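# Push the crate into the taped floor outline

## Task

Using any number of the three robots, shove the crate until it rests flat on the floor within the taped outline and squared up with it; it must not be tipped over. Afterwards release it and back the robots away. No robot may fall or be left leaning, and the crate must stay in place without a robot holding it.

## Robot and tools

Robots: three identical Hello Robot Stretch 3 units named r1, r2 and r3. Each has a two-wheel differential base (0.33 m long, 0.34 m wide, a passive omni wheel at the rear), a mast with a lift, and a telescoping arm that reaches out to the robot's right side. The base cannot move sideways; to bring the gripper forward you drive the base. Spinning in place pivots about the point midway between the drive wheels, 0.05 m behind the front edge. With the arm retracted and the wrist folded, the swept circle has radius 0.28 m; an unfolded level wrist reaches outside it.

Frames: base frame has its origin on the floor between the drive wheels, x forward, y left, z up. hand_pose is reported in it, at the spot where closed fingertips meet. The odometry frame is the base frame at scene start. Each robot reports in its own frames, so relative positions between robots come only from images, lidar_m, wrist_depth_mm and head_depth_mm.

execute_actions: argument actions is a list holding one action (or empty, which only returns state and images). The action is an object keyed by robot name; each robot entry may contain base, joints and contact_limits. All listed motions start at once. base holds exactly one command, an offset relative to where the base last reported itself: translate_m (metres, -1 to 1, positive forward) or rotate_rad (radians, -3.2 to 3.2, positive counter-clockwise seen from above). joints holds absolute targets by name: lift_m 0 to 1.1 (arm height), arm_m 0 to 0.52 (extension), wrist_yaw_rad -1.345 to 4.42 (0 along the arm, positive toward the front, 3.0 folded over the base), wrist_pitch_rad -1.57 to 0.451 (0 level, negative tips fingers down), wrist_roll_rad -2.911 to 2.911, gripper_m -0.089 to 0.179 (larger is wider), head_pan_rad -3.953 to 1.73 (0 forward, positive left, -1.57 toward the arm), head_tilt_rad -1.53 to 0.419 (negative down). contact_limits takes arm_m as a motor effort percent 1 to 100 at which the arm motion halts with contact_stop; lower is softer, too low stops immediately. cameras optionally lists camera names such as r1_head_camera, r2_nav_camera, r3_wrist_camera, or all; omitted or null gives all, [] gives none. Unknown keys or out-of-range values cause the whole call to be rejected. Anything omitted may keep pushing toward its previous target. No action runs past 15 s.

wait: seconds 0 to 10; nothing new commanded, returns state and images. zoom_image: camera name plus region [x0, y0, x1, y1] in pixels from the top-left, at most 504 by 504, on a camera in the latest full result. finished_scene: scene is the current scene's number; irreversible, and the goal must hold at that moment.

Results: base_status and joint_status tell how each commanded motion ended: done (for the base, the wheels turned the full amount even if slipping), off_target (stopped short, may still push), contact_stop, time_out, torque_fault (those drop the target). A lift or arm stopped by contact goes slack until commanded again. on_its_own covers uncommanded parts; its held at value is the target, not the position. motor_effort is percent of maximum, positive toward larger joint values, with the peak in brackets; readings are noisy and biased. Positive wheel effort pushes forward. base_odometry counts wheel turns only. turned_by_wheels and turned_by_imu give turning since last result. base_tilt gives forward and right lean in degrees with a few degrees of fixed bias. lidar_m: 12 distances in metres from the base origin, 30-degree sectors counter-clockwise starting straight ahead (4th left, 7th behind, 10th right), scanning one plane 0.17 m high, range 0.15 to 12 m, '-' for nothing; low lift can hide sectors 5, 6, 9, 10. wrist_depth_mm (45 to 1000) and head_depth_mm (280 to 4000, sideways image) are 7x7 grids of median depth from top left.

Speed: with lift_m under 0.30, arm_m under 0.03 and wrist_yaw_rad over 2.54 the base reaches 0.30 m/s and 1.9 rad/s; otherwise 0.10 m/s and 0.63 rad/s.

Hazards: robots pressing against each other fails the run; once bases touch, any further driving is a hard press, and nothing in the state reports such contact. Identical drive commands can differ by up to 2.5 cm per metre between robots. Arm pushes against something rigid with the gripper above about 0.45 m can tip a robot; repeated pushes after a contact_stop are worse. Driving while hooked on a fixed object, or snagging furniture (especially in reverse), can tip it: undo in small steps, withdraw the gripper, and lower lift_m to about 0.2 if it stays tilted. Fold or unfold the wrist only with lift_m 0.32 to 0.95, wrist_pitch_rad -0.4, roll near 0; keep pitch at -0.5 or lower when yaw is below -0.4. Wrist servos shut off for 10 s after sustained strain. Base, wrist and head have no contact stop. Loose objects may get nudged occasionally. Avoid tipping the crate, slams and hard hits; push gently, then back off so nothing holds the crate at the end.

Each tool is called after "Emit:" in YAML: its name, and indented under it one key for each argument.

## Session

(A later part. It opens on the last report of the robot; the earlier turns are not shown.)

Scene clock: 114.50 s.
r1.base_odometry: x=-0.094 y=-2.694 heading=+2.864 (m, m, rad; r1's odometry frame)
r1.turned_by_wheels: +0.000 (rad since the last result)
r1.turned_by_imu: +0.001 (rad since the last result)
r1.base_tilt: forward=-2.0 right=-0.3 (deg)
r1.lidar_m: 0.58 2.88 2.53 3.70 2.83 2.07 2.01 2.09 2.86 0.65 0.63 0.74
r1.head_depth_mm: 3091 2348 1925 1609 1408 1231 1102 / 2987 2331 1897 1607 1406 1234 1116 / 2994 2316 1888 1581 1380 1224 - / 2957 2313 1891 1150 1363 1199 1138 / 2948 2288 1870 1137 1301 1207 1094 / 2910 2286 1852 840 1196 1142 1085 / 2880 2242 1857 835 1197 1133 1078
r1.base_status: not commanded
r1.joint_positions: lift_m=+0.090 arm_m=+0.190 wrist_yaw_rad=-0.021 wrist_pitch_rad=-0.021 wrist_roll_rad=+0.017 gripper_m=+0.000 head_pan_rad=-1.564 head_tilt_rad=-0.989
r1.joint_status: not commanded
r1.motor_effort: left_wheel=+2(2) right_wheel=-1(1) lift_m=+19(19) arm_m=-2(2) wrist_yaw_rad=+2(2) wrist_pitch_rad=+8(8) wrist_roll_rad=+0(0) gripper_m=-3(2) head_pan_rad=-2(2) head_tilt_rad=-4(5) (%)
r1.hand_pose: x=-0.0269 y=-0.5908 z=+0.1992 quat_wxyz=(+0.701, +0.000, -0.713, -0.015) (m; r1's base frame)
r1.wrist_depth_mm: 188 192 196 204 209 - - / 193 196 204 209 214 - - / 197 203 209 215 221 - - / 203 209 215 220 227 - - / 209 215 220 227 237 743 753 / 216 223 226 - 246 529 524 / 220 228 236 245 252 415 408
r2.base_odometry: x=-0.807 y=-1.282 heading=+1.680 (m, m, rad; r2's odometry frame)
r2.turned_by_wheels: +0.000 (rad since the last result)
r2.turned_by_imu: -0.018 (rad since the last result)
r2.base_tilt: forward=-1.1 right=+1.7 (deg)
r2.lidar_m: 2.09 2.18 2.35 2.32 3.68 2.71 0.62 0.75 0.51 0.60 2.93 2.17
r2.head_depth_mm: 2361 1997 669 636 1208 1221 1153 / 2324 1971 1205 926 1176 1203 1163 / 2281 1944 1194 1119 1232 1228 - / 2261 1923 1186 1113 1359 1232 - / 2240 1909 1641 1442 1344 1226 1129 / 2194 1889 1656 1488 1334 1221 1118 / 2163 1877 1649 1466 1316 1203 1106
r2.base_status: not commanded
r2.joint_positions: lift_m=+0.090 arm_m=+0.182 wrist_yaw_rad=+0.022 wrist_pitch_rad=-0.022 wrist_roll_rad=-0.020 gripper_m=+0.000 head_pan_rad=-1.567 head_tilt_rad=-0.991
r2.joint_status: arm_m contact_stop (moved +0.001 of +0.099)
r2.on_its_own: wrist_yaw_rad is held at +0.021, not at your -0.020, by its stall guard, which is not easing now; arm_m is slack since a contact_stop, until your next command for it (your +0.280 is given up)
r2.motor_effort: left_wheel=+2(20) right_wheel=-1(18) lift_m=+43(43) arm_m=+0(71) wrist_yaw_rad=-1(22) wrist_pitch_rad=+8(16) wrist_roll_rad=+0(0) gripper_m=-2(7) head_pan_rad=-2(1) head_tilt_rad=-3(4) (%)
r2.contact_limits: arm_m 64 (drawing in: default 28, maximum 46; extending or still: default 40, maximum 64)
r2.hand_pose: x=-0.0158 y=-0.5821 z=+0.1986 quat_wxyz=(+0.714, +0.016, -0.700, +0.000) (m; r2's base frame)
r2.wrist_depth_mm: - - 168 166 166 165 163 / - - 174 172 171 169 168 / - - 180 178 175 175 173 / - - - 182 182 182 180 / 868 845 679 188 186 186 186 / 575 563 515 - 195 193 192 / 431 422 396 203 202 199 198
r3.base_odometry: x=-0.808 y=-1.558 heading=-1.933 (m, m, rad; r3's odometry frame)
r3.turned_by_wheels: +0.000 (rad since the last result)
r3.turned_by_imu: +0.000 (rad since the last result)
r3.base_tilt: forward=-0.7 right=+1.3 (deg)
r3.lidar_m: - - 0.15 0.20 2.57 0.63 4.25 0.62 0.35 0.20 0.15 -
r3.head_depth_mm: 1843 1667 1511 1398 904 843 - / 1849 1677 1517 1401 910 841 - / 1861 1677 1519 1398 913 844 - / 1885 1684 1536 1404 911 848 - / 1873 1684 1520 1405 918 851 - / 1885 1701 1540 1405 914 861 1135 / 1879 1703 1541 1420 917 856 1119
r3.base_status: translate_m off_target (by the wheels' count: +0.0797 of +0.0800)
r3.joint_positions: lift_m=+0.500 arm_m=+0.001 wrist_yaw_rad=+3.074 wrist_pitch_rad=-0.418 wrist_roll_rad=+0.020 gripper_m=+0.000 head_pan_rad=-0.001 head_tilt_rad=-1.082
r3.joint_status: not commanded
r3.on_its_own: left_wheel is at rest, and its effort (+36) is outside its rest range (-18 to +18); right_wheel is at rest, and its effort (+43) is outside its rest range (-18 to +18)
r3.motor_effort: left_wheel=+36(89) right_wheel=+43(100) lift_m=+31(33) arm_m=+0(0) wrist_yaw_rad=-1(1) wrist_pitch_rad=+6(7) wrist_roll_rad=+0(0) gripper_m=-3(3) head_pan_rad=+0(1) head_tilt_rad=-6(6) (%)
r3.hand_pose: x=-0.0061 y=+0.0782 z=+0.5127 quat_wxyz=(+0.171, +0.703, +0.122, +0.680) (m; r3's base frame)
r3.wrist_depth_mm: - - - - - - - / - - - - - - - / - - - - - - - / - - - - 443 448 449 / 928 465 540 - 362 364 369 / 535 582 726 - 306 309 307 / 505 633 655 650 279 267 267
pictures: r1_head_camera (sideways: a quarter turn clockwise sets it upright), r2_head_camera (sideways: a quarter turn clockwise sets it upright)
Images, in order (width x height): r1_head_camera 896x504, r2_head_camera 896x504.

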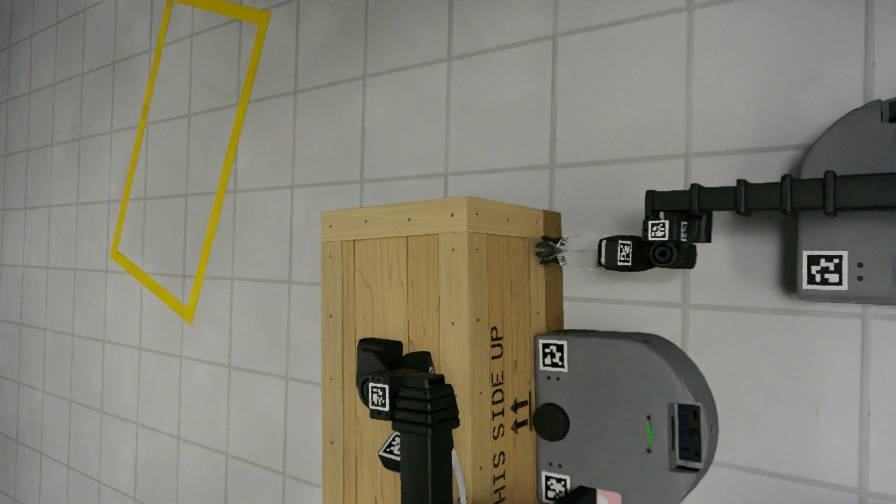

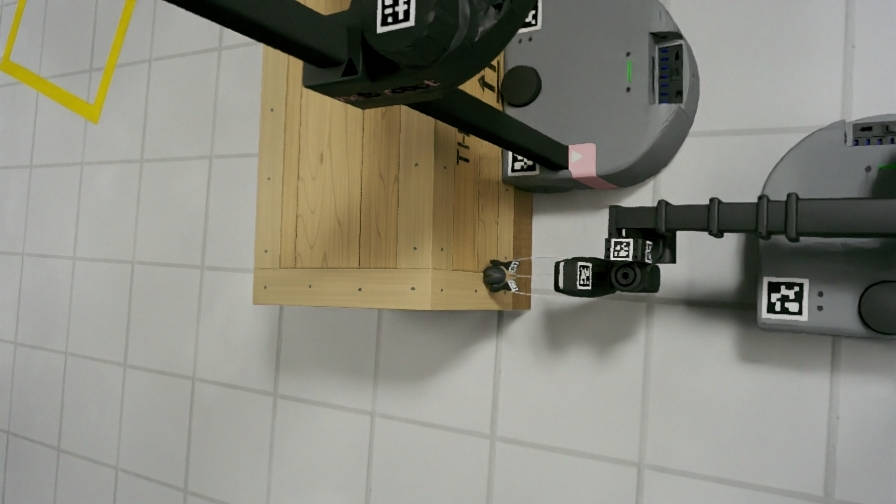

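Emit:
execute_actions:
  actions:
    - {"r1":{"base":{"translate_m":-0.1},"joints":{"arm_m":0.0,"lift_m":0.1}},"r2":{"base":{"translate_m":0.25},"joints":{"arm_m":0.0,"wrist_yaw_rad":-0.02,"lift_m":0.12}},"r3":{"base":{"translate_m":-0.06}}}
  cameras: []

Emit:
execute_actions:
  actions:
    - {"r2":{"base":{"translate_m":0.1}},"r3":{"base":{"translate_m":-0.08}}}
  cameras: []

Emit:
execute_actions:
  actions:
    - {"r2":{"base":{"translate_m":0.12}},"r3":{"base":{"rotate_rad":1.6}}}
  cameras: []

Emit:
execute_actions:
  actions:
    - {"r3":{"base":{"translate_m":0.33}}}
  cameras: ["r2_nav_camera","r1_nav_camera"]

Scene clock: 128.93 s.
r1.base_odometry: x=+0.002 y=-2.722 heading=+2.864 (m, m, rad; r1's odometry frame)
r1.turned_by_wheels: +0.000 (rad since the last result)
r1.turned_by_imu: +0.002 (rad since the last result)
r1.base_tilt: forward=-1.9 right=-0.4 (deg)
r1.lidar_m: 0.93 2.98 2.58 3.71 2.70 1.96 1.91 1.98 2.73 0.66 0.63 0.68
r1.head_depth_mm: 2986 2356 1903 1629 1405 1234 1100 / 2991 2310 1903 1609 1395 1235 1119 / 2984 2340 1903 1611 1386 1221 - / 2924 2293 1882 1526 1363 1239 - / 2916 2307 1311 1143 1326 1218 1090 / 2909 2266 1871 1134 1264 1175 1090 / 2899 2249 1868 786 1180 1092 1084
r1.base_status: done
r1.joint_positions: lift_m=+0.100 arm_m=+0.000 wrist_yaw_rad=-0.020 wrist_pitch_rad=-0.021 wrist_roll_rad=+0.017 gripper_m=+0.000 head_pan_rad=-1.564 head_tilt_rad=-0.989
r1.joint_status: all done
r1.motor_effort: left_wheel=+2(1) right_wheel=-1(5) lift_m=+23(25) arm_m=-2(3) wrist_yaw_rad=+1(1) wrist_pitch_rad=+8(8) wrist_roll_rad=+0(0) gripper_m=-3(3) head_pan_rad=-2(2) head_tilt_rad=-5(4) (%)
r1.hand_pose: x=-0.0267 y=-0.4008 z=+0.2090 quat_wxyz=(+0.701, +0.000, -0.713, -0.015) (m; r1's base frame)
r1.wrist_depth_mm: 358 367 378 - - - - / 363 374 386 - - - - / 367 385 396 - - - - / 386 397 411 - - - - / 393 406 417 874 791 784 763 / 406 415 431 - 570 552 545 / 394 427 433 434 427 431 431
r2.base_odometry: x=-0.834 y=-1.033 heading=+1.680 (m, m, rad; r2's odometry frame)
r2.turned_by_wheels: +0.000 (rad since the last result)
r2.turned_by_imu: -0.002 (rad since the last result)
r2.base_tilt: forward=-1.2 right=+1.7 (deg)
r2.lidar_m: 1.84 1.92 2.65 2.27 3.84 2.97 0.97 0.62 0.63 0.77 2.58 1.91
r2.head_depth_mm: 2327 1995 1219 1139 1268 1228 1149 / 2310 1969 1209 1126 1353 1245 1155 / 2268 1947 1610 1388 1366 1242 - / 2242 1941 1693 1505 1359 1249 - / 2228 1923 1678 1495 1346 1226 1128 / 2207 1891 1659 1481 1335 1210 1116 / 2171 1877 1649 1473 1328 1213 1105
r2.base_status: done
r2.joint_positions: lift_m=+0.119 arm_m=+0.000 wrist_yaw_rad=-0.019 wrist_pitch_rad=-0.022 wrist_roll_rad=-0.020 gripper_m=+0.000 head_pan_rad=-1.567 head_tilt_rad=-0.991
r2.joint_status: all done
r2.motor_effort: left_wheel=+0(8) right_wheel=+0(1) lift_m=+50(51) arm_m=-4(4) wrist_yaw_rad=-1(4) wrist_pitch_rad=+8(8) wrist_roll_rad=+0(0) gripper_m=-2(2) head_pan_rad=-2(2) head_tilt_rad=-4(3) (%)
r2.hand_pose: x=-0.0264 y=-0.4009 z=+0.2283 quat_wxyz=(+0.714, +0.001, -0.700, -0.015) (m; r2's base frame)
r2.wrist_depth_mm: - - - - - - 338 / - - - - - 347 343 / - - - - 675 360 354 / - - - - 686 371 366 / 980 938 891 966 704 379 381 / 638 624 620 - 591 396 392 / 484 469 457 449 444 404 405
r3.base_odometry: x=-0.787 y=-1.501 heading=-1.933 (m, m, rad; r3's odometry frame)
r3.turned_by_wheels: +0.000 (rad since the last result)
r3.turned_by_imu: -0.001 (rad since the last result)
r3.base_tilt: forward=-0.7 right=+1.3 (deg)
r3.lidar_m: - 0.15 0.16 2.44 0.75 0.81 4.19 0.63 2.36 0.43 0.16 0.15
r3.head_depth_mm: 1839 1668 1516 980 902 867 - / 1854 1673 1530 981 907 871 - / 1860 1671 1526 986 911 870 - / 1877 1677 1522 985 913 874 - / 1879 1684 1540 995 913 879 - / 1880 1696 1529 986 916 878 1142 / 1896 1693 1545 992 919 943 1139
r3.base_status: done
r3.joint_positions: lift_m=+0.500 arm_m=+0.001 wrist_yaw_rad=+3.074 wrist_pitch_rad=-0.418 wrist_roll_rad=+0.020 gripper_m=+0.000 head_pan_rad=-0.001 head_tilt_rad=-1.082
r3.joint_status: not commanded
r3.motor_effort: left_wheel=+1(31) right_wheel=+1(38) lift_m=+31(31) arm_m=+0(0) wrist_yaw_rad=+0(0) wrist_pitch_rad=+6(6) wrist_roll_rad=+0(0) gripper_m=-3(3) head_pan_rad=+0(1) head_tilt_rad=-6(6) (%)
r3.hand_pose: x=-0.0061 y=+0.0782 z=+0.5127 quat_wxyz=(+0.171, +0.703, +0.122, +0.680) (m; r3's base frame)
r3.wrist_depth_mm: - - - - - - - / - - - - - - - / 640 660 - - - - - / 753 818 - - 487 452 446 / 680 696 851 - 430 366 365 / 684 702 762 - 338 306 307 / 672 670 651 676 500 266 267
pictures: none
No camera images: the call's "cameras" was empty. Leave "cameras" out to get every camera's image.

Scene clock: 131.13 s.
r1.base_odometry: x=+0.002 y=-2.722 heading=+2.864 (m, m, rad; r1's odometry frame)
r1.turned_by_wheels: +0.000 (rad since the last result)
r1.turned_by_imu: +0.001 (rad since the last result)
r1.base_tilt: forward=-2.0 right=-0.5 (deg)
r1.lidar_m: 1.03 2.98 2.58 3.72 2.70 1.96 1.91 1.97 2.72 0.66 0.57 0.60
r1.head_depth_mm: 3017 2331 1927 1619 1395 1241 1092 / 2963 2320 1893 1603 1399 1231 1113 / 2993 2289 1885 1590 1396 1227 - / 2952 2309 1888 1535 1363 1236 - / 2948 2287 1314 1145 1324 1223 1089 / 2954 2274 1857 1138 1305 1121 1084 / 2847 2260 1862 753 1227 1059 1070
r1.base_status: not commanded
r1.joint_positions: lift_m=+0.100 arm_m=+0.000 wrist_yaw_rad=-0.020 wrist_pitch_rad=-0.021 wrist_roll_rad=+0.017 gripper_m=+0.000 head_pan_rad=-1.564 head_tilt_rad=-0.989
r1.joint_status: not commanded
r1.motor_effort: left_wheel=+1(1) right_wheel=-1(1) lift_m=+24(24) arm_m=-3(2) wrist_yaw_rad=+1(1) wrist_pitch_rad=+8(8) wrist_roll_rad=+0(0) gripper_m=-3(3) head_pan_rad=-2(2) head_tilt_rad=-5(5) (%)
r1.hand_pose: x=-0.0267 y=-0.4008 z=+0.2090 quat_wxyz=(+0.701, +0.000, -0.713, -0.015) (m; r1's base frame)
r1.wrist_depth_mm: 362 370 379 - - - - / 362 371 382 - - - - / 374 384 393 - - - - / 386 396 406 - - - - / 397 403 418 869 801 788 778 / 406 420 433 - 565 558 553 / 414 428 431 430 429 427 430
r2.base_odometry: x=-0.845 y=-0.934 heading=+1.681 (m, m, rad; r2's odometry frame)
r2.turned_by_wheels: +0.000 (rad since the last result)
r2.turned_by_imu: +0.000 (rad since the last result)
r2.base_tilt: forward=-1.1 right=+1.7 (deg)
r2.lidar_m: 1.75 1.82 2.52 2.26 3.84 3.08 1.07 0.65 0.67 4.99 2.45 1.80
r2.head_depth_mm: 2335 1999 1220 1145 1369 1267 1149 / 2316 1963 1255 1235 1353 1255 1160 / 2274 1957 1713 1514 1362 1241 - / 2236 1934 1683 1501 1355 1251 - / 2210 1915 1675 1494 1352 1221 1123 / 2209 1899 1660 1486 1337 1214 1119 / 2199 1882 1649 1471 1328 1203 1114
r2.base_status: done
r2.joint_positions: lift_m=+0.119 arm_m=+0.000 wrist_yaw_rad=-0.019 wrist_pitch_rad=-0.022 wrist_roll_rad=-0.020 gripper_m=+0.000 head_pan_rad=-1.567 head_tilt_rad=-0.991
r2.joint_status: not commanded
r2.motor_effort: left_wheel=+0(7) right_wheel=-1(2) lift_m=+50(50) arm_m=-4(4) wrist_yaw_rad=-1(0) wrist_pitch_rad=+8(9) wrist_roll_rad=+0(0) gripper_m=-2(3) head_pan_rad=-2(1) head_tilt_rad=-3(4) (%)
r2.hand_pose: x=-0.0264 y=-0.4009 z=+0.2283 quat_wxyz=(+0.714, +0.001, -0.700, -0.015) (m; r2's base frame)
r2.wrist_depth_mm: - - - - - - 399 / - - - - - 511 342 / - - - - - 517 356 / - - - - - 533 366 / 971 925 895 998 816 575 379 / 648 619 621 - 579 526 389 / 480 475 464 458 445 434 405
r3.base_odometry: x=-0.758 y=-1.427 heading=-1.933 (m, m, rad; r3's odometry frame)
r3.turned_by_wheels: +0.000 (rad since the last result)
r3.turned_by_imu: +0.000 (rad since the last result)
r3.base_tilt: forward=-0.7 right=+1.3 (deg)
r3.lidar_m: 0.19 0.20 0.27 2.45 0.83 2.82 4.11 0.56 2.36 2.30 0.27 0.20
r3.head_depth_mm: 1854 1670 1517 982 904 1168 - / 1858 1670 1527 986 908 1178 - / 1868 1677 1525 984 907 1176 - / 1862 1685 1534 986 911 1174 - / 1895 1681 1528 991 918 1182 - / 1866 1691 1535 990 915 1191 1134 / 1881 1703 1546 994 919 1198 1143
r3.base_status: done
r3.joint_positions: lift_m=+0.500 arm_m=+0.001 wrist_yaw_rad=+3.074 wrist_pitch_rad=-0.418 wrist_roll_rad=+0.020 gripper_m=+0.000 head_pan_rad=-0.001 head_tilt_rad=-1.082
r3.joint_status: not commanded
r3.motor_effort: left_wheel=+1(4) right_wheel=+2(4) lift_m=+31(31) arm_m=+0(0) wrist_yaw_rad=-1(0) wrist_pitch_rad=+6(6) wrist_roll_rad=+0(0) gripper_m=-3(3) head_pan_rad=+0(0) head_tilt_rad=-5(5) (%)
r3.hand_pose: x=-0.0061 y=+0.0782 z=+0.5127 quat_wxyz=(+0.171, +0.703, +0.122, +0.680) (m; r3's base frame)
r3.wrist_depth_mm: - - - - - - - / - - - - - - - / 638 729 - - - - - / - 830 - - - 444 449 / 927 738 766 - 878 388 362 / 751 764 753 - 560 367 307 / 659 659 659 657 655 366 270
pictures: none
No camera images: the call's "cameras" was empty. Leave "cameras" out to get every camera's image.

Scene clock: 134.60 s.
r1.base_odometry: x=+0.002 y=-2.722 heading=+2.864 (m, m, rad; r1's odometry frame)
r1.turned_by_wheels: +0.000 (rad since the last result)
r1.turned_by_imu: +0.001 (rad since the last result)
r1.base_tilt: forward=-1.9 right=-0.5 (deg)
r1.lidar_m: 1.15 2.97 2.58 3.70 2.69 1.95 1.91 1.99 2.72 0.66 0.44 0.43
r1.head_depth_mm: 2980 2335 1908 1620 1388 1236 1104 / 3001 2347 1898 1615 1389 1231 1111 / 2942 2333 1879 1611 1392 1229 - / 2929 2308 1886 1536 1362 1249 - / 2947 2296 1320 1143 1310 1203 1096 / 2928 2275 1852 1135 1177 1121 1089 / 2905 2266 1855 686 642 1067 1079
r1.base_status: not commanded
r1.joint_positions: lift_m=+0.100 arm_m=+0.000 wrist_yaw_rad=-0.020 wrist_pitch_rad=-0.021 wrist_roll_rad=+0.017 gripper_m=+0.000 head_pan_rad=-1.564 head_tilt_rad=-0.989
r1.joint_status: not commanded
r1.motor_effort: left_wheel=+1(2) right_wheel=-1(1) lift_m=+23(24) arm_m=-3(2) wrist_yaw_rad=+0(0) wrist_pitch_rad=+8(8) wrist_roll_rad=+0(0) gripper_m=-3(2) head_pan_rad=-2(2) head_tilt_rad=-6(5) (%)
r1.hand_pose: x=-0.0267 y=-0.4008 z=+0.2090 quat_wxyz=(+0.701, +0.000, -0.713, -0.015) (m; r1's base frame)
r1.wrist_depth_mm: 361 371 376 - - - - / 364 377 381 - - - - / 376 381 395 - - - - / 385 397 410 - - - - / 349 407 413 854 785 771 777 / 283 418 431 - 567 556 554 / 263 413 425 428 432 429 428
r2.base_odometry: x=-0.858 y=-0.815 heading=+1.681 (m, m, rad; r2's odometry frame)
r2.turned_by_wheels: +0.000 (rad since the last result)
r2.turned_by_imu: -0.001 (rad since the last result)
r2.base_tilt: forward=-1.3 right=+2.0 (deg)
r2.lidar_m: 1.63 1.69 2.34 2.25 3.84 3.20 1.19 0.85 0.73 5.00 2.28 1.68
r2.head_depth_mm: 2346 2006 1271 1215 1362 1261 1149 / 2315 1962 1716 1532 1373 1249 1157 / 2274 1958 1689 1519 1361 1240 - / 2258 1939 1695 1501 1370 1251 - / 2244 1906 1679 1497 1353 1232 1126 / 2218 1891 1673 1467 1334 1215 1112 / 2169 1881 1646 1468 1333 1203 1110
r2.base_status: done
r2.joint_positions: lift_m=+0.119 arm_m=+0.000 wrist_yaw_rad=-0.019 wrist_pitch_rad=-0.022 wrist_roll_rad=-0.020 gripper_m=+0.000 head_pan_rad=-1.567 head_tilt_rad=-0.991
r2.joint_status: not commanded
r2.motor_effort: left_wheel=+0(8) right_wheel=-1(4) lift_m=+50(50) arm_m=-4(4) wrist_yaw_rad=+0(1) wrist_pitch_rad=+8(8) wrist_roll_rad=+0(0) gripper_m=-2(2) head_pan_rad=-1(1) head_tilt_rad=-4(4) (%)
r2.hand_pose: x=-0.0264 y=-0.4009 z=+0.2283 quat_wxyz=(+0.714, +0.001, -0.700, -0.015) (m; r2's base frame)
r2.wrist_depth_mm: - - - - - - - / - - - - - - 488 / - - - - - - 488 / - - - - - 753 503 / 985 934 891 971 839 713 523 / 650 623 612 - 583 557 520 / 482 476 460 455 443 431 425
r3.base_odometry: x=-0.758 y=-1.427 heading=-0.333 (m, m, rad; r3's odometry frame)
r3.turned_by_wheels: +1.600 (rad since the last result)
r3.turned_by_imu: +1.576 (rad since the last result)
r3.base_tilt: forward=-0.7 right=+1.2 (deg)
r3.lidar_m: 2.45 0.90 2.82 4.09 0.56 2.35 2.30 0.26 0.20 0.19 0.20 0.28
r3.head_depth_mm: 1868 1663 1515 1387 907 840 - / 1856 1675 1518 1397 1147 1080 - / 1842 1685 1524 1406 1286 1200 - / 1867 1673 1495 1396 1296 1202 - / 1868 1690 1308 1386 1297 1199 - / 1875 1695 1298 1350 1298 1213 1135 / 1898 1695 1158 1368 1304 1207 1143
r3.base_status: done
r3.joint_positions: lift_m=+0.500 arm_m=+0.001 wrist_yaw_rad=+3.074 wrist_pitch_rad=-0.418 wrist_roll_rad=+0.020 gripper_m=+0.000 head_pan_rad=-0.001 head_tilt_rad=-1.082
r3.joint_status: not commanded
r3.motor_effort: left_wheel=-2(6) right_wheel=+5(9) lift_m=+31(30) arm_m=+0(0) wrist_yaw_rad=+0(0) wrist_pitch_rad=+6(6) wrist_roll_rad=+0(0) gripper_m=-3(2) head_pan_rad=+0(0) head_tilt_rad=-5(5) (%)
r3.hand_pose: x=-0.0061 y=+0.0782 z=+0.5127 quat_wxyz=(+0.171, +0.703, +0.122, +0.680) (m; r3's base frame)
r3.wrist_depth_mm: - - - - - - - / - - - - - - - / 663 713 - - - - - / 588 801 - - - - - / 514 671 852 - 918 924 759 / 480 623 759 - 764 757 719 / 628 661 659 665 672 670 673
pictures: none
No camera images: the call's "cameras" was empty. Leave "cameras" out to get every camera's image.

Scene clock: 138.83 s.
r1.base_odometry: x=+0.002 y=-2.722 heading=+2.864 (m, m, rad; r1's odometry frame)
r1.turned_by_wheels: +0.000 (rad since the last result)
r1.turned_by_imu: +0.001 (rad since the last result)
r1.base_tilt: forward=-1.9 right=-0.4 (deg)
r1.lidar_m: 1.15 2.98 2.57 3.71 2.70 1.96 1.90 1.98 2.72 0.66 0.67 0.70
r1.head_depth_mm: 3020 2347 1917 1615 1404 1236 1102 / 3004 2346 1906 1603 1396 1230 1121 / 2918 2308 1902 1607 1385 1229 - / 2934 2312 1875 1533 1364 1244 - / 2861 2283 1313 1152 1329 1220 1094 / 2927 2268 1863 1135 1329 1217 1083 / 2874 2261 1851 1133 1325 1212 1084
r1.base_status: not commanded
r1.joint_positions: lift_m=+0.100 arm_m=+0.000 wrist_yaw_rad=-0.020 wrist_pitch_rad=-0.021 wrist_roll_rad=+0.017 gripper_m=+0.000 head_pan_rad=-1.564 head_tilt_rad=-0.989
r1.joint_status: not commanded
r1.motor_effort: left_wheel=+0(2) right_wheel=-1(1) lift_m=+24(24) arm_m=-3(2) wrist_yaw_rad=+1(1) wrist_pitch_rad=+8(8) wrist_roll_rad=+0(0) gripper_m=-3(2) head_pan_rad=-2(2) head_tilt_rad=-4(5) (%)
r1.hand_pose: x=-0.0267 y=-0.4008 z=+0.2090 quat_wxyz=(+0.701, +0.000, -0.713, -0.015) (m; r1's base frame)
r1.wrist_depth_mm: 362 368 378 - - - - / 366 374 383 - - - - / 376 386 396 - - - - / 384 398 406 - - - - / 394 401 416 885 801 771 784 / 408 420 429 - 573 564 548 / 412 419 433 436 431 425 428
r2.base_odometry: x=-0.858 y=-0.815 heading=+1.681 (m, m, rad; r2's odometry frame)
r2.turned_by_wheels: +0.000 (rad since the last result)
r2.turned_by_imu: -0.001 (rad since the last result)
r2.base_tilt: forward=-1.2 right=+1.7 (deg)
r2.lidar_m: 1.62 1.69 2.33 2.25 3.84 3.18 1.19 0.60 0.73 4.99 2.28 1.68
r2.head_depth_mm: 2325 1997 1271 1222 1301 1231 1147 / 2315 1975 1725 1527 1378 1247 1156 / 2290 1940 1717 1526 1372 1240 - / 2254 1934 1690 1508 1358 1251 - / 2238 1903 1680 1482 1336 1223 1119 / 2202 1898 1657 1482 1334 1218 1118 / 2165 1882 1655 1482 1323 1208 1111
r2.base_status: not commanded
r2.joint_positions: lift_m=+0.119 arm_m=+0.000 wrist_yaw_rad=-0.019 wrist_pitch_rad=-0.022 wrist_roll_rad=-0.020 gripper_m=+0.000 head_pan_rad=-1.567 head_tilt_rad=-0.991
r2.joint_status: not commanded
r2.motor_effort: left_wheel=+0(0) right_wheel=-1(1) lift_m=+50(50) arm_m=-4(4) wrist_yaw_rad=-1(0) wrist_pitch_rad=+8(8) wrist_roll_rad=+0(0) gripper_m=-2(2) head_pan_rad=-2(2) head_tilt_rad=-3(4) (%)
r2.hand_pose: x=-0.0264 y=-0.4009 z=+0.2283 quat_wxyz=(+0.714, +0.001, -0.700, -0.015) (m; r2's base frame)
r2.wrist_depth_mm: - - - - - - - / - - - - - - 488 / - - - - - - 489 / - - - - - 750 497 / 981 931 911 989 824 716 523 / 645 629 610 - 588 558 517 / 482 469 462 449 444 435 425
r3.base_odometry: x=-0.446 y=-1.535 heading=-0.333 (m, m, rad; r3's odometry frame)
r3.turned_by_wheels: +0.000 (rad since the last result)
r3.turned_by_imu: +0.001 (rad since the last result)
r3.base_tilt: forward=-0.7 right=+1.3 (deg)
r3.lidar_m: 2.12 0.61 0.66 2.72 3.43 0.80 0.71 0.27 0.20 0.20 0.21 2.16
r3.head_depth_mm: 1848 1669 1502 1396 1286 1190 - / 1862 1666 1537 1396 1296 1197 - / 1863 1683 1519 1396 1289 1197 - / 1867 1692 1525 1396 1300 1202 - / 1894 1685 1532 1360 1273 1209 - / 1892 1674 1546 1063 1159 1209 1143 / 1886 1697 1539 1233 1161 1209 1136
r3.base_status: done
r3.joint_positions: lift_m=+0.500 arm_m=+0.001 wrist_yaw_rad=+3.074 wrist_pitch_rad=-0.418 wrist_roll_rad=+0.020 gripper_m=+0.000 head_pan_rad=-0.001 head_tilt_rad=-1.082
r3.joint_status: not commanded
r3.motor_effort: left_wheel=-2(4) right_wheel=+5(10) lift_m=+30(31) arm_m=+0(0) wrist_yaw_rad=+0(0) wrist_pitch_rad=+6(6) wrist_roll_rad=+0(0) gripper_m=-3(3) head_pan_rad=+0(0) head_tilt_rad=-5(6) (%)
r3.hand_pose: x=-0.0061 y=+0.0782 z=+0.5127 quat_wxyz=(+0.171, +0.703, +0.122, +0.680) (m; r3's base frame)
r3.wrist_depth_mm: - - - - - - - / - - - - - - - / - - - - - 604 599 / 831 - - - - 598 552 / 797 901 906 - 882 685 619 / 733 766 754 - 742 587 565 / 658 657 666 666 665 559 515
pictures: r1_nav_camera (sideways: a quarter turn counterclockwise sets it upright), r2_nav_camera (sideways: a quarter turn counterclockwise sets it upright)
Images, in order (width x height): r1_nav_camera 672x504, r2_nav_camera 672x504.

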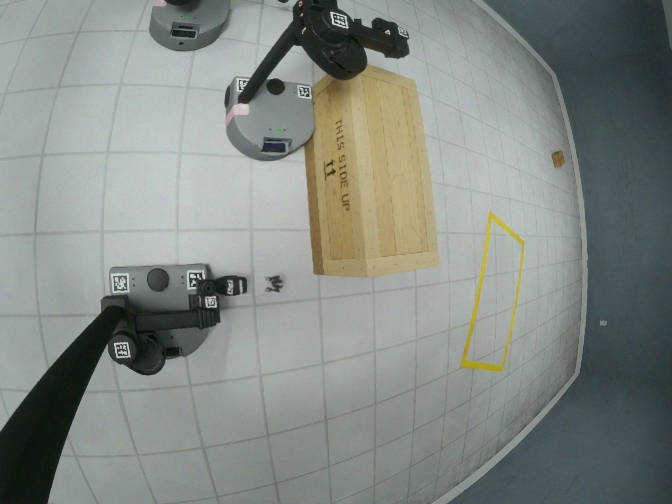

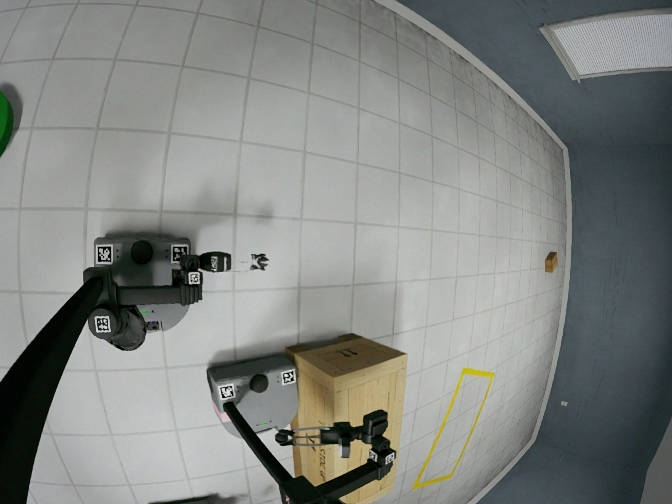

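Emit:
execute_actions:
  actions:
    - {"r3":{"base":{"translate_m":0.035}},"r1":{"base":{"translate_m":0.035}}}
  cameras: []

Emit:
execute_actions:
  actions:
    - {"r3":{"base":{"rotate_rad":-1.6}},"r1":{"base":{"translate_m":0.15}}}
  cameras: []

Emit:
execute_actions:
  actions:
    - {"r3":{"base":{"translate_m":0.15}},"r1":{"base":{"translate_m":0.15}}}
  cameras: []

Emit:
execute_actions:
  actions:
    - {"r2":{"base":{"translate_m":-0.3}},"r1":{"joints":{"arm_m":0.26},"contact_limits":{"arm_m":13}}}
  cameras: ["r2_head_camera","r1_head_camera"]

Scene clock: 144.93 s.
r1.base_odometry: x=-0.032 y=-2.712 heading=+2.864 (m, m, rad; r1's odometry frame)
r1.turned_by_wheels: +0.000 (rad since the last result)
r1.turned_by_imu: +0.001 (rad since the last result)
r1.base_tilt: forward=-2.0 right=-0.2 (deg)
r1.lidar_m: 1.11 2.94 2.56 3.69 2.74 1.99 1.94 2.02 2.77 0.66 0.67 0.70
r1.head_depth_mm: 3003 2334 1911 1616 1403 1238 1102 / 2993 2341 1921 1601 1389 1230 1113 / 2958 2297 1895 1593 1387 1224 - / 2922 2287 1849 1168 1351 1239 - / 2907 2275 1886 1143 1324 1213 1091 / 2873 2269 1864 1137 1331 1217 1086 / 2879 2262 1855 1139 1323 1211 1088
r1.base_status: done
r1.joint_positions: lift_m=+0.100 arm_m=+0.000 wrist_yaw_rad=-0.020 wrist_pitch_rad=-0.021 wrist_roll_rad=+0.017 gripper_m=+0.000 head_pan_rad=-1.564 head_tilt_rad=-0.989
r1.joint_status: not commanded
r1.motor_effort: left_wheel=+1(5) right_wheel=-1(3) lift_m=+24(24) arm_m=-2(2) wrist_yaw_rad=+0(0) wrist_pitch_rad=+8(8) wrist_roll_rad=+0(0) gripper_m=-2(4) head_pan_rad=-2(2) head_tilt_rad=-5(4) (%)
r1.hand_pose: x=-0.0267 y=-0.4008 z=+0.2090 quat_wxyz=(+0.701, +0.000, -0.713, -0.015) (m; r1's base frame)
r1.wrist_depth_mm: 359 368 380 - - - - / 361 367 382 393 - - - / 372 380 396 408 - - - / 384 392 411 420 - - - / 392 408 411 613 799 782 765 / 401 419 433 - 568 556 550 / 416 420 432 429 427 425 425
r2.base_odometry: x=-0.858 y=-0.815 heading=+1.681 (m, m, rad; r2's odometry frame)
r2.turned_by_wheels: +0.000 (rad since the last result)
r2.turned_by_imu: -0.001 (rad since the last result)
r2.base_tilt: forward=-1.1 right=+2.0 (deg)
r2.lidar_m: 1.62 1.69 2.34 2.25 3.84 3.18 1.15 0.57 0.74 4.98 2.29 1.68
r2.head_depth_mm: 2337 1991 1275 1216 1237 1207 1148 / 2306 1965 1727 1522 1373 1252 1156 / 2271 1953 1697 1513 1360 1240 - / 2258 1929 1698 1504 1357 1258 - / 2245 1899 1674 1495 1346 1229 1130 / 2217 1899 1663 1482 1339 1219 1115 / 2175 1890 1647 1470 1324 1206 1106
r2.base_status: not commanded
r2.joint_positions: lift_m=+0.119 arm_m=+0.000 wrist_yaw_rad=-0.019 wrist_pitch_rad=-0.022 wrist_roll_rad=-0.020 gripper_m=+0.000 head_pan_rad=-1.567 head_tilt_rad=-0.991
r2.joint_status: not commanded
r2.motor_effort: left_wheel=+0(0) right_wheel=+0(1) lift_m=+50(50) arm_m=-4(4) wrist_yaw_rad=-1(0) wrist_pitch_rad=+9(8) wrist_roll_rad=+0(0) gripper_m=-2(2) head_pan_rad=-1(1) head_tilt_rad=-4(3) (%)
r2.hand_pose: x=-0.0264 y=-0.4009 z=+0.2283 quat_wxyz=(+0.714, +0.001, -0.700, -0.015) (m; r2's base frame)
r2.wrist_depth_mm: - - - - - - - / - - - - - - 486 / - - - - - - 486 / - - - - - 738 501 / 979 934 881 979 829 704 520 / 652 630 618 - 582 554 516 / 479 478 464 459 445 433 422
r3.base_odometry: x=-0.413 y=-1.546 heading=-0.333 (m, m, rad; r3's odometry frame)
r3.turned_by_wheels: +0.000 (rad since the last result)
r3.turned_by_imu: +0.000 (rad since the last result)
r3.base_tilt: forward=-0.7 right=+1.2 (deg)
r3.lidar_m: 2.08 0.58 0.64 2.71 3.50 0.80 0.71 0.28 0.21 0.20 2.76 2.12
r3.head_depth_mm: 1856 1664 1514 1384 1286 1197 - / 1855 1663 1521 1400 1286 1201 - / 1871 1685 1531 1407 1291 1207 - / 1849 1683 1530 1401 1300 1199 - / 1879 1677 1531 1406 1280 1205 - / 1891 1699 1537 1402 1143 1206 1135 / 1899 1704 1542 1410 1152 1211 1138
r3.base_status: done
r3.joint_positions: lift_m=+0.500 arm_m=+0.001 wrist_yaw_rad=+3.074 wrist_pitch_rad=-0.418 wrist_roll_rad=+0.020 gripper_m=+0.000 head_pan_rad=-0.001 head_tilt_rad=-1.082
r3.joint_status: not commanded
r3.motor_effort: left_wheel=-1(4) right_wheel=+4(10) lift_m=+30(31) arm_m=+0(0) wrist_yaw_rad=-1(0) wrist_pitch_rad=+6(6) wrist_roll_rad=+0(0) gripper_m=-3(3) head_pan_rad=+0(0) head_tilt_rad=-5(5) (%)
r3.hand_pose: x=-0.0061 y=+0.0782 z=+0.5127 quat_wxyz=(+0.171, +0.703, +0.122, +0.680) (m; r3's base frame)
r3.wrist_depth_mm: - - - - - - - / - - - - - - - / - - - - - 585 - / 818 - - - - 561 - / 792 917 912 - 871 673 446 / 724 766 756 - 679 574 537 / 670 645 666 661 651 534 513
pictures: none
No camera images: the call's "cameras" was empty. Leave "cameras" out to get every camera's image.

Scene clock: 148.40 s.
r1.base_odometry: x=-0.176 y=-2.671 heading=+2.864 (m, m, rad; r1's odometry frame)
r1.turned_by_wheels: +0.000 (rad since the last result)
r1.turned_by_imu: +0.001 (rad since the last result)
r1.base_tilt: forward=-1.8 right=-0.4 (deg)
r1.lidar_m: 0.97 2.78 2.50 3.72 2.95 2.14 2.08 2.17 0.68 0.65 0.66 0.69
r1.head_depth_mm: 3021 2356 1920 1607 1406 1237 1104 / 2990 2333 1907 1626 1398 1230 1114 / 2971 2314 1898 1149 1367 1224 - / 2997 2323 1895 1152 1337 1236 - / 2947 2281 1879 1141 1329 1222 1088 / 2909 2281 1878 1129 1323 1214 1090 / 2834 2271 1870 1136 1319 1192 1089
r1.base_status: done
r1.joint_positions: lift_m=+0.100 arm_m=+0.000 wrist_yaw_rad=-0.020 wrist_pitch_rad=-0.021 wrist_roll_rad=+0.017 gripper_m=+0.000 head_pan_rad=-1.564 head_tilt_rad=-0.989
r1.joint_status: not commanded
r1.motor_effort: left_wheel=+2(5) right_wheel=-2(3) lift_m=+24(23) arm_m=-2(2) wrist_yaw_rad=+1(0) wrist_pitch_rad=+8(8) wrist_roll_rad=+0(0) gripper_m=-3(3) head_pan_rad=-2(2) head_tilt_rad=-4(4) (%)
r1.hand_pose: x=-0.0267 y=-0.4008 z=+0.2090 quat_wxyz=(+0.701, +0.000, -0.713, -0.015) (m; r1's base frame)
r1.wrist_depth_mm: 351 360 372 379 392 - - / 357 368 377 383 405 - - / 369 378 389 399 408 - - / 378 386 398 409 423 - - / 392 398 413 421 438 768 785 / 399 410 419 - 449 549 557 / 407 415 426 424 435 427 427
r2.base_odometry: x=-0.858 y=-0.815 heading=+1.681 (m, m, rad; r2's odometry frame)
r2.turned_by_wheels: +0.000 (rad since the last result)
r2.turned_by_imu: -0.001 (rad since the last result)
r2.base_tilt: forward=-1.2 right=+1.8 (deg)
r2.lidar_m: 1.62 1.69 2.34 2.26 3.82 3.19 1.00 0.44 0.45 4.98 2.28 1.68
r2.head_depth_mm: 2323 1981 1272 1219 1199 1101 1123 / 2320 1967 1722 1536 1376 1143 1148 / 2263 1934 1692 1519 1364 1236 - / 2240 1928 1689 1500 1355 1248 - / 2217 1905 1688 1494 1350 1227 1129 / 2191 1876 1678 1484 1336 1219 1113 / 2158 1880 1645 1470 1334 1204 1111
r2.base_status: not commanded
r2.joint_positions: lift_m=+0.119 arm_m=+0.000 wrist_yaw_rad=-0.019 wrist_pitch_rad=-0.022 wrist_roll_rad=-0.020 gripper_m=+0.000 head_pan_rad=-1.567 head_tilt_rad=-0.991
r2.joint_status: not commanded
r2.motor_effort: left_wheel=+0(0) right_wheel=-1(0) lift_m=+50(50) arm_m=-4(4) wrist_yaw_rad=-1(1) wrist_pitch_rad=+8(8) wrist_roll_rad=+0(0) gripper_m=-2(2) head_pan_rad=-2(2) head_tilt_rad=-4(4) (%)
r2.hand_pose: x=-0.0264 y=-0.4009 z=+0.2283 quat_wxyz=(+0.714, +0.001, -0.700, -0.015) (m; r2's base frame)
r2.wrist_depth_mm: - - - - - - - / - - - - - - 487 / - - - - - - 492 / - - - - - 759 496 / 1000 931 897 - 826 708 512 / 650 628 614 - 587 568 512 / 490 472 457 457 436 433 429
r3.base_odometry: x=-0.413 y=-1.546 heading=-1.933 (m, m, rad; r3's odometry frame)
r3.turned_by_wheels: -1.600 (rad since the last result)
r3.turned_by_imu: -1.576 (rad since the last result)
r3.base_tilt: forward=-0.7 right=+1.2 (deg)
r3.lidar_m: 0.20 2.82 2.14 2.08 0.58 0.64 2.70 3.60 0.67 0.78 0.28 0.21
r3.head_depth_mm: 1872 1670 1511 982 906 1171 - / 1851 1678 1526 980 903 1169 - / 1865 1681 1526 984 910 1177 - / 1872 1673 1526 1358 931 1189 - / 1879 1687 1541 1401 1301 1208 - / 1872 1686 1538 1410 1300 1206 1134 / 1893 1703 1536 1417 1299 1208 1135
r3.base_status: done
r3.joint_positions: lift_m=+0.500 arm_m=+0.001 wrist_yaw_rad=+3.074 wrist_pitch_rad=-0.418 wrist_roll_rad=+0.020 gripper_m=+0.000 head_pan_rad=-0.001 head_tilt_rad=-1.082
r3.joint_status: not commanded
r3.motor_effort: left_wheel=+2(7) right_wheel=-2(6) lift_m=+30(30) arm_m=+0(0) wrist_yaw_rad=+0(0) wrist_pitch_rad=+6(6) wrist_roll_rad=+0(0) gripper_m=-3(2) head_pan_rad=+0(0) head_tilt_rad=-5(6) (%)
r3.hand_pose: x=-0.0061 y=+0.0781 z=+0.5127 quat_wxyz=(+0.171, +0.703, +0.122, +0.680) (m; r3's base frame)
r3.wrist_depth_mm: - - - - - - - / - - - - - - - / - - - - - - - / 504 514 - - - - - / 625 681 660 - 941 921 931 / 565 586 612 - 776 763 776 / 539 531 636 660 671 670 672
pictures: none
No camera images: the call's "cameras" was empty. Leave "cameras" out to get every camera's image.

Scene clock: 151.93 s.
r1.base_odometry: x=-0.320 y=-2.630 heading=+2.864 (m, m, rad; r1's odometry frame)
r1.turned_by_wheels: +0.000 (rad since the last result)
r1.turned_by_imu: +0.001 (rad since the last result)
r1.base_tilt: forward=-1.9 right=-0.3 (deg)
r1.lidar_m: 0.82 2.63 2.43 3.72 3.18 2.30 2.24 2.33 0.68 0.64 0.66 0.74
r1.head_depth_mm: 2999 2331 1917 1623 1401 1233 1107 / 2984 2329 1904 1155 1365 1233 1113 / 2975 2313 1899 1152 1332 1225 - / 2951 2286 1885 1147 1323 1237 - / 2906 2315 1863 1142 1327 1232 1093 / 2871 2277 1875 1132 1273 1193 1088 / 2842 2268 1856 1086 1194 1128 1086
r1.base_status: done
r1.joint_positions: lift_m=+0.100 arm_m=+0.000 wrist_yaw_rad=-0.020 wrist_pitch_rad=-0.021 wrist_roll_rad=+0.017 gripper_m=+0.000 head_pan_rad=-1.564 head_tilt_rad=-0.989
r1.joint_status: not commanded
r1.motor_effort: left_wheel=+0(6) right_wheel=-1(2) lift_m=+24(23) arm_m=-2(2) wrist_yaw_rad=+0(0) wrist_pitch_rad=+8(8) wrist_roll_rad=+0(0) gripper_m=-3(3) head_pan_rad=-2(2) head_tilt_rad=-4(5) (%)
r1.hand_pose: x=-0.0267 y=-0.4008 z=+0.2090 quat_wxyz=(+0.701, +0.000, -0.713, -0.015) (m; r1's base frame)
r1.wrist_depth_mm: 342 353 366 375 388 400 - / 353 361 371 382 387 402 - / 361 371 386 393 407 416 - / 370 382 392 402 415 433 - / 380 392 400 406 424 442 784 / 395 398 413 - 445 461 557 / 392 414 417 425 428 427 427
r2.base_odometry: x=-0.858 y=-0.815 heading=+1.681 (m, m, rad; r2's odometry frame)
r2.turned_by_wheels: +0.000 (rad since the last result)
r2.turned_by_imu: -0.001 (rad since the last result)
r2.base_tilt: forward=-1.2 right=+2.0 (deg)
r2.lidar_m: 1.62 1.69 2.34 2.25 3.85 3.19 0.85 0.85 0.56 5.00 2.28 1.67
r2.head_depth_mm: 2350 1984 1268 1194 1196 1196 1149 / 2289 1961 1729 1527 1220 1237 1153 / 2308 1962 1701 1523 1358 1237 - / 2242 1928 1696 1501 1353 1249 - / 2243 1895 1679 1489 1344 1227 1124 / 2218 1885 1670 1477 1337 1217 1120 / 2168 1869 1639 1470 1324 1205 1113
r2.base_status: not commanded
r2.joint_positions: lift_m=+0.119 arm_m=+0.000 wrist_yaw_rad=-0.019 wrist_pitch_rad=-0.022 wrist_roll_rad=-0.020 gripper_m=+0.000 head_pan_rad=-1.567 head_tilt_rad=-0.991
r2.joint_status: not commanded
r2.motor_effort: left_wheel=+0(0) right_wheel=-1(0) lift_m=+50(50) arm_m=-4(4) wrist_yaw_rad=+0(1) wrist_pitch_rad=+8(9) wrist_roll_rad=+0(0) gripper_m=-2(2) head_pan_rad=-1(2) head_tilt_rad=-4(3) (%)
r2.hand_pose: x=-0.0264 y=-0.4009 z=+0.2283 quat_wxyz=(+0.714, +0.001, -0.700, -0.015) (m; r2's base frame)
r2.wrist_depth_mm: - - - - - - - / - - - - - - 489 / - - - - - - 496 / - - - - - 743 491 / 998 929 907 - 822 703 458 / 652 623 616 - 597 557 338 / 480 473 457 453 448 437 341
r3.base_odometry: x=-0.466 y=-1.686 heading=-1.934 (m, m, rad; r3's odometry frame)
r3.turned_by_wheels: -0.001 (rad since the last result)
r3.turned_by_imu: -0.002 (rad since the last result)
r3.base_tilt: forward=-0.7 right=+1.2 (deg)
r3.lidar_m: - 2.80 2.13 2.07 2.18 0.68 2.85 0.68 2.74 0.20 0.15 -
r3.head_depth_mm: 1854 1660 1532 1394 903 840 - / 1863 1674 1523 1388 909 844 - / 1860 1673 1521 1399 910 846 - / 1876 1683 1529 1402 928 865 - / 1870 1685 1537 1405 1300 1204 - / 1885 1695 1537 1408 1299 1205 1139 / 1876 1685 1550 1413 1305 1204 1145
r3.base_status: translate_m off_target (by the wheels' count: +0.1499 of +0.1500)
r3.joint_positions: lift_m=+0.500 arm_m=+0.001 wrist_yaw_rad=+3.074 wrist_pitch_rad=-0.418 wrist_roll_rad=+0.020 gripper_m=+0.000 head_pan_rad=-0.001 head_tilt_rad=-1.082
r3.joint_status: not commanded
r3.on_its_own: right_wheel is at rest, and its effort (+42) is outside its rest range (-18 to +18)
r3.motor_effort: left_wheel=+2(8) right_wheel=+42(58) lift_m=+30(30) arm_m=+0(0) wrist_yaw_rad=+0(0) wrist_pitch_rad=+6(6) wrist_roll_rad=+0(0) gripper_m=-3(3) head_pan_rad=+0(1) head_tilt_rad=-6(6) (%)
r3.hand_pose: x=-0.0061 y=+0.0781 z=+0.5127 quat_wxyz=(+0.171, +0.703, +0.122, +0.680) (m; r3's base frame)
r3.wrist_depth_mm: - - - - - - - / - - - - - - - / - - - - - - - / 510 627 - - - - - / 669 673 885 - 911 926 916 / 572 650 765 - 774 792 771 / 535 631 653 656 654 671 682
pictures: none
No camera images: the call's "cameras" was empty. Leave "cameras" out to get every camera's image.

Scene clock: 156.03 s.
r1.base_odometry: x=-0.320 y=-2.630 heading=+2.864 (m, m, rad; r1's odometry frame)
r1.turned_by_wheels: +0.000 (rad since the last result)
r1.turned_by_imu: +0.001 (rad since the last result)
r1.base_tilt: forward=-1.9 right=-0.4 (deg)
r1.lidar_m: 0.52 2.64 2.43 3.71 3.16 2.31 2.24 2.34 0.67 0.64 0.66 0.73
r1.head_depth_mm: 2999 2323 1910 1625 1398 1230 1104 / 2974 2319 1893 1159 1368 1227 1122 / 2928 2318 1882 1150 1337 1228 - / 2952 2293 1874 1144 1345 1204 1138 / 2890 2284 1873 1140 1327 1222 1090 / 2874 2280 1859 1132 1264 1196 1083 / 2923 2259 1864 1086 1192 1119 1069
r1.base_status: not commanded
r1.joint_positions: lift_m=+0.100 arm_m=+0.220 wrist_yaw_rad=-0.021 wrist_pitch_rad=-0.022 wrist_roll_rad=+0.017 gripper_m=+0.000 head_pan_rad=-1.564 head_tilt_rad=-0.989
r1.joint_status: arm_m contact_stop (moved +0.220 of +0.260)
r1.on_its_own: arm_m is slack since a contact_stop, until your next command for it (your +0.260 is given up)
r1.motor_effort: left_wheel=+1(0) right_wheel=+0(1) lift_m=+23(24) arm_m=+1(12) wrist_yaw_rad=+1(1) wrist_pitch_rad=+9(10) wrist_roll_rad=+0(0) gripper_m=-3(3) head_pan_rad=-2(2) head_tilt_rad=-4(4) (%)
r1.contact_limits: arm_m 13 (drawing in: default 24, maximum 39; extending or still: default 34, maximum 55)
r1.hand_pose: x=-0.0267 y=-0.6210 z=+0.2088 quat_wxyz=(+0.701, +0.001, -0.713, -0.015) (m; r1's base frame)
r1.wrist_depth_mm: 153 156 160 165 169 174 178 / 157 161 166 170 175 179 185 / 162 165 169 175 180 185 190 / 166 169 175 180 185 192 197 / 171 175 180 184 191 197 204 / 175 181 184 - 198 205 212 / 181 185 192 197 204 211 219
r2.base_odometry: x=-0.825 y=-1.113 heading=+1.681 (m, m, rad; r2's odometry frame)
r2.turned_by_wheels: +0.000 (rad since the last result)
r2.turned_by_imu: -0.001 (rad since the last result)
r2.base_tilt: forward=-1.2 right=+1.8 (deg)
r2.lidar_m: 1.92 2.00 2.76 2.29 3.82 0.66 0.55 0.87 0.54 0.46 2.71 1.99
r2.head_depth_mm: 2338 1981 1220 1110 1365 1256 1143 / 2324 1965 1210 693 1209 1233 1154 / 2123 1908 1199 632 1163 1200 - / 2151 556 655 621 1173 1169 - / 2213 1908 1674 1493 1346 1230 1122 / 2189 1910 1664 1478 1333 1214 1115 / 2189 1863 1648 1465 1324 1211 1108
r2.base_status: done
r2.joint_positions: lift_m=+0.119 arm_m=+0.000 wrist_yaw_rad=-0.019 wrist_pitch_rad=-0.022 wrist_roll_rad=-0.020 gripper_m=+0.000 head_pan_rad=-1.567 head_tilt_rad=-0.991
r2.joint_status: not commanded
r2.motor_effort: left_wheel=+1(7) right_wheel=+0(3) lift_m=+50(50) arm_m=-4(4) wrist_yaw_rad=-1(1) wrist_pitch_rad=+8(8) wrist_roll_rad=+0(0) gripper_m=-1(2) head_pan_rad=-1(2) head_tilt_rad=-3(3) (%)
r2.hand_pose: x=-0.0264 y=-0.4009 z=+0.2283 quat_wxyz=(+0.714, +0.001, -0.700, -0.015) (m; r2's base frame)
r2.wrist_depth_mm: - - - 204 - 336 341 / - - - 211 381 347 346 / - - - 218 393 356 358 / - - - 226 405 369 368 / 975 946 917 953 374 333 352 / 641 631 615 - 270 258 252 / 482 473 461 215 203 201 195
r3.base_odometry: x=-0.466 y=-1.686 heading=-1.934 (m, m, rad; r3's odometry frame)
r3.turned_by_wheels: +0.000 (rad since the last result)
r3.turned_by_imu: +0.000 (rad since the last result)
r3.base_tilt: forward=-0.7 right=+1.3 (deg)
r3.lidar_m: - 2.80 2.13 2.08 2.19 0.54 0.67 0.68 2.73 0.20 0.15 -
r3.head_depth_mm: 1846 1668 1517 1398 906 839 - / 1861 1675 1527 1396 908 844 - / 1866 1671 1523 1400 908 844 - / 1868 1685 1527 1399 933 860 - / 1867 1690 1536 1408 1301 1200 - / 1886 1690 1548 1409 1294 1206 1134 / 1878 1702 1537 1415 1300 1213 1140
r3.base_status: not commanded
r3.joint_positions: lift_m=+0.500 arm_m=+0.001 wrist_yaw_rad=+3.074 wrist_pitch_rad=-0.418 wrist_roll_rad=+0.020 gripper_m=+0.000 head_pan_rad=-0.001 head_tilt_rad=-1.082
r3.joint_status: not commanded
r3.on_its_own: right_wheel is at rest, and its effort (+42) is outside its rest range (-18 to +18)
r3.motor_effort: left_wheel=+2(2) right_wheel=+42(41) lift_m=+30(30) arm_m=+0(0) wrist_yaw_rad=-1(1) wrist_pitch_rad=+6(6) wrist_roll_rad=+0(0) gripper_m=-3(3) head_pan_rad=+1(0) head_tilt_rad=-6(5) (%)
r3.hand_pose: x=-0.0061 y=+0.0781 z=+0.5127 quat_wxyz=(+0.171, +0.703, +0.122, +0.680) (m; r3's base frame)
r3.wrist_depth_mm: - - - - - - - / - - - - - - - / - - - - - - - / - - - - - - - / 914 918 934 - 905 909 897 / 770 762 772 - 765 787 770 / 361 642 660 686 660 664 663
pictures: r1_head_camera (sideways: a quarter turn clockwise sets it upright), r2_head_camera (sideways: a quarter turn clockwise sets it upright)
Images, in order (width x height): r1_head_camera 896x504, r2_head_camera 896x504.

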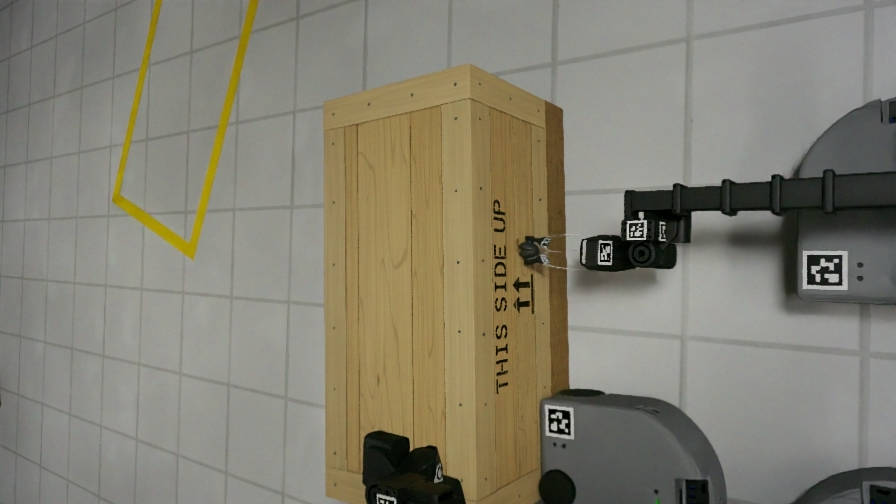

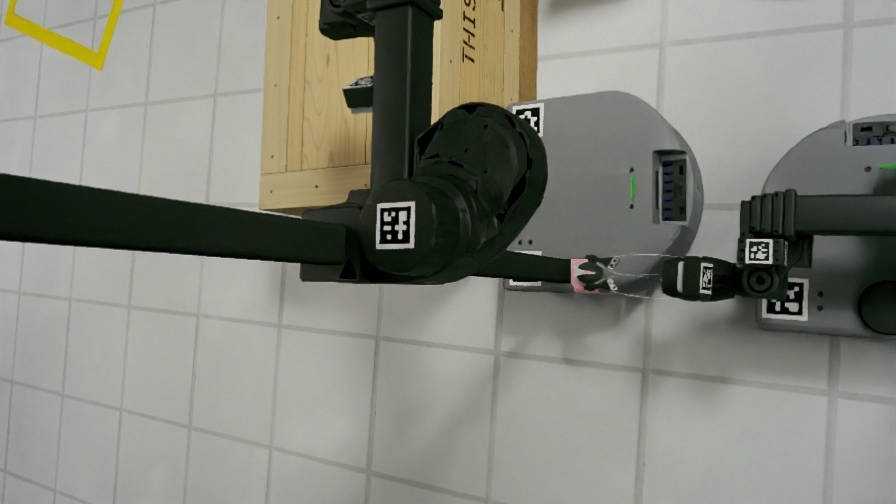

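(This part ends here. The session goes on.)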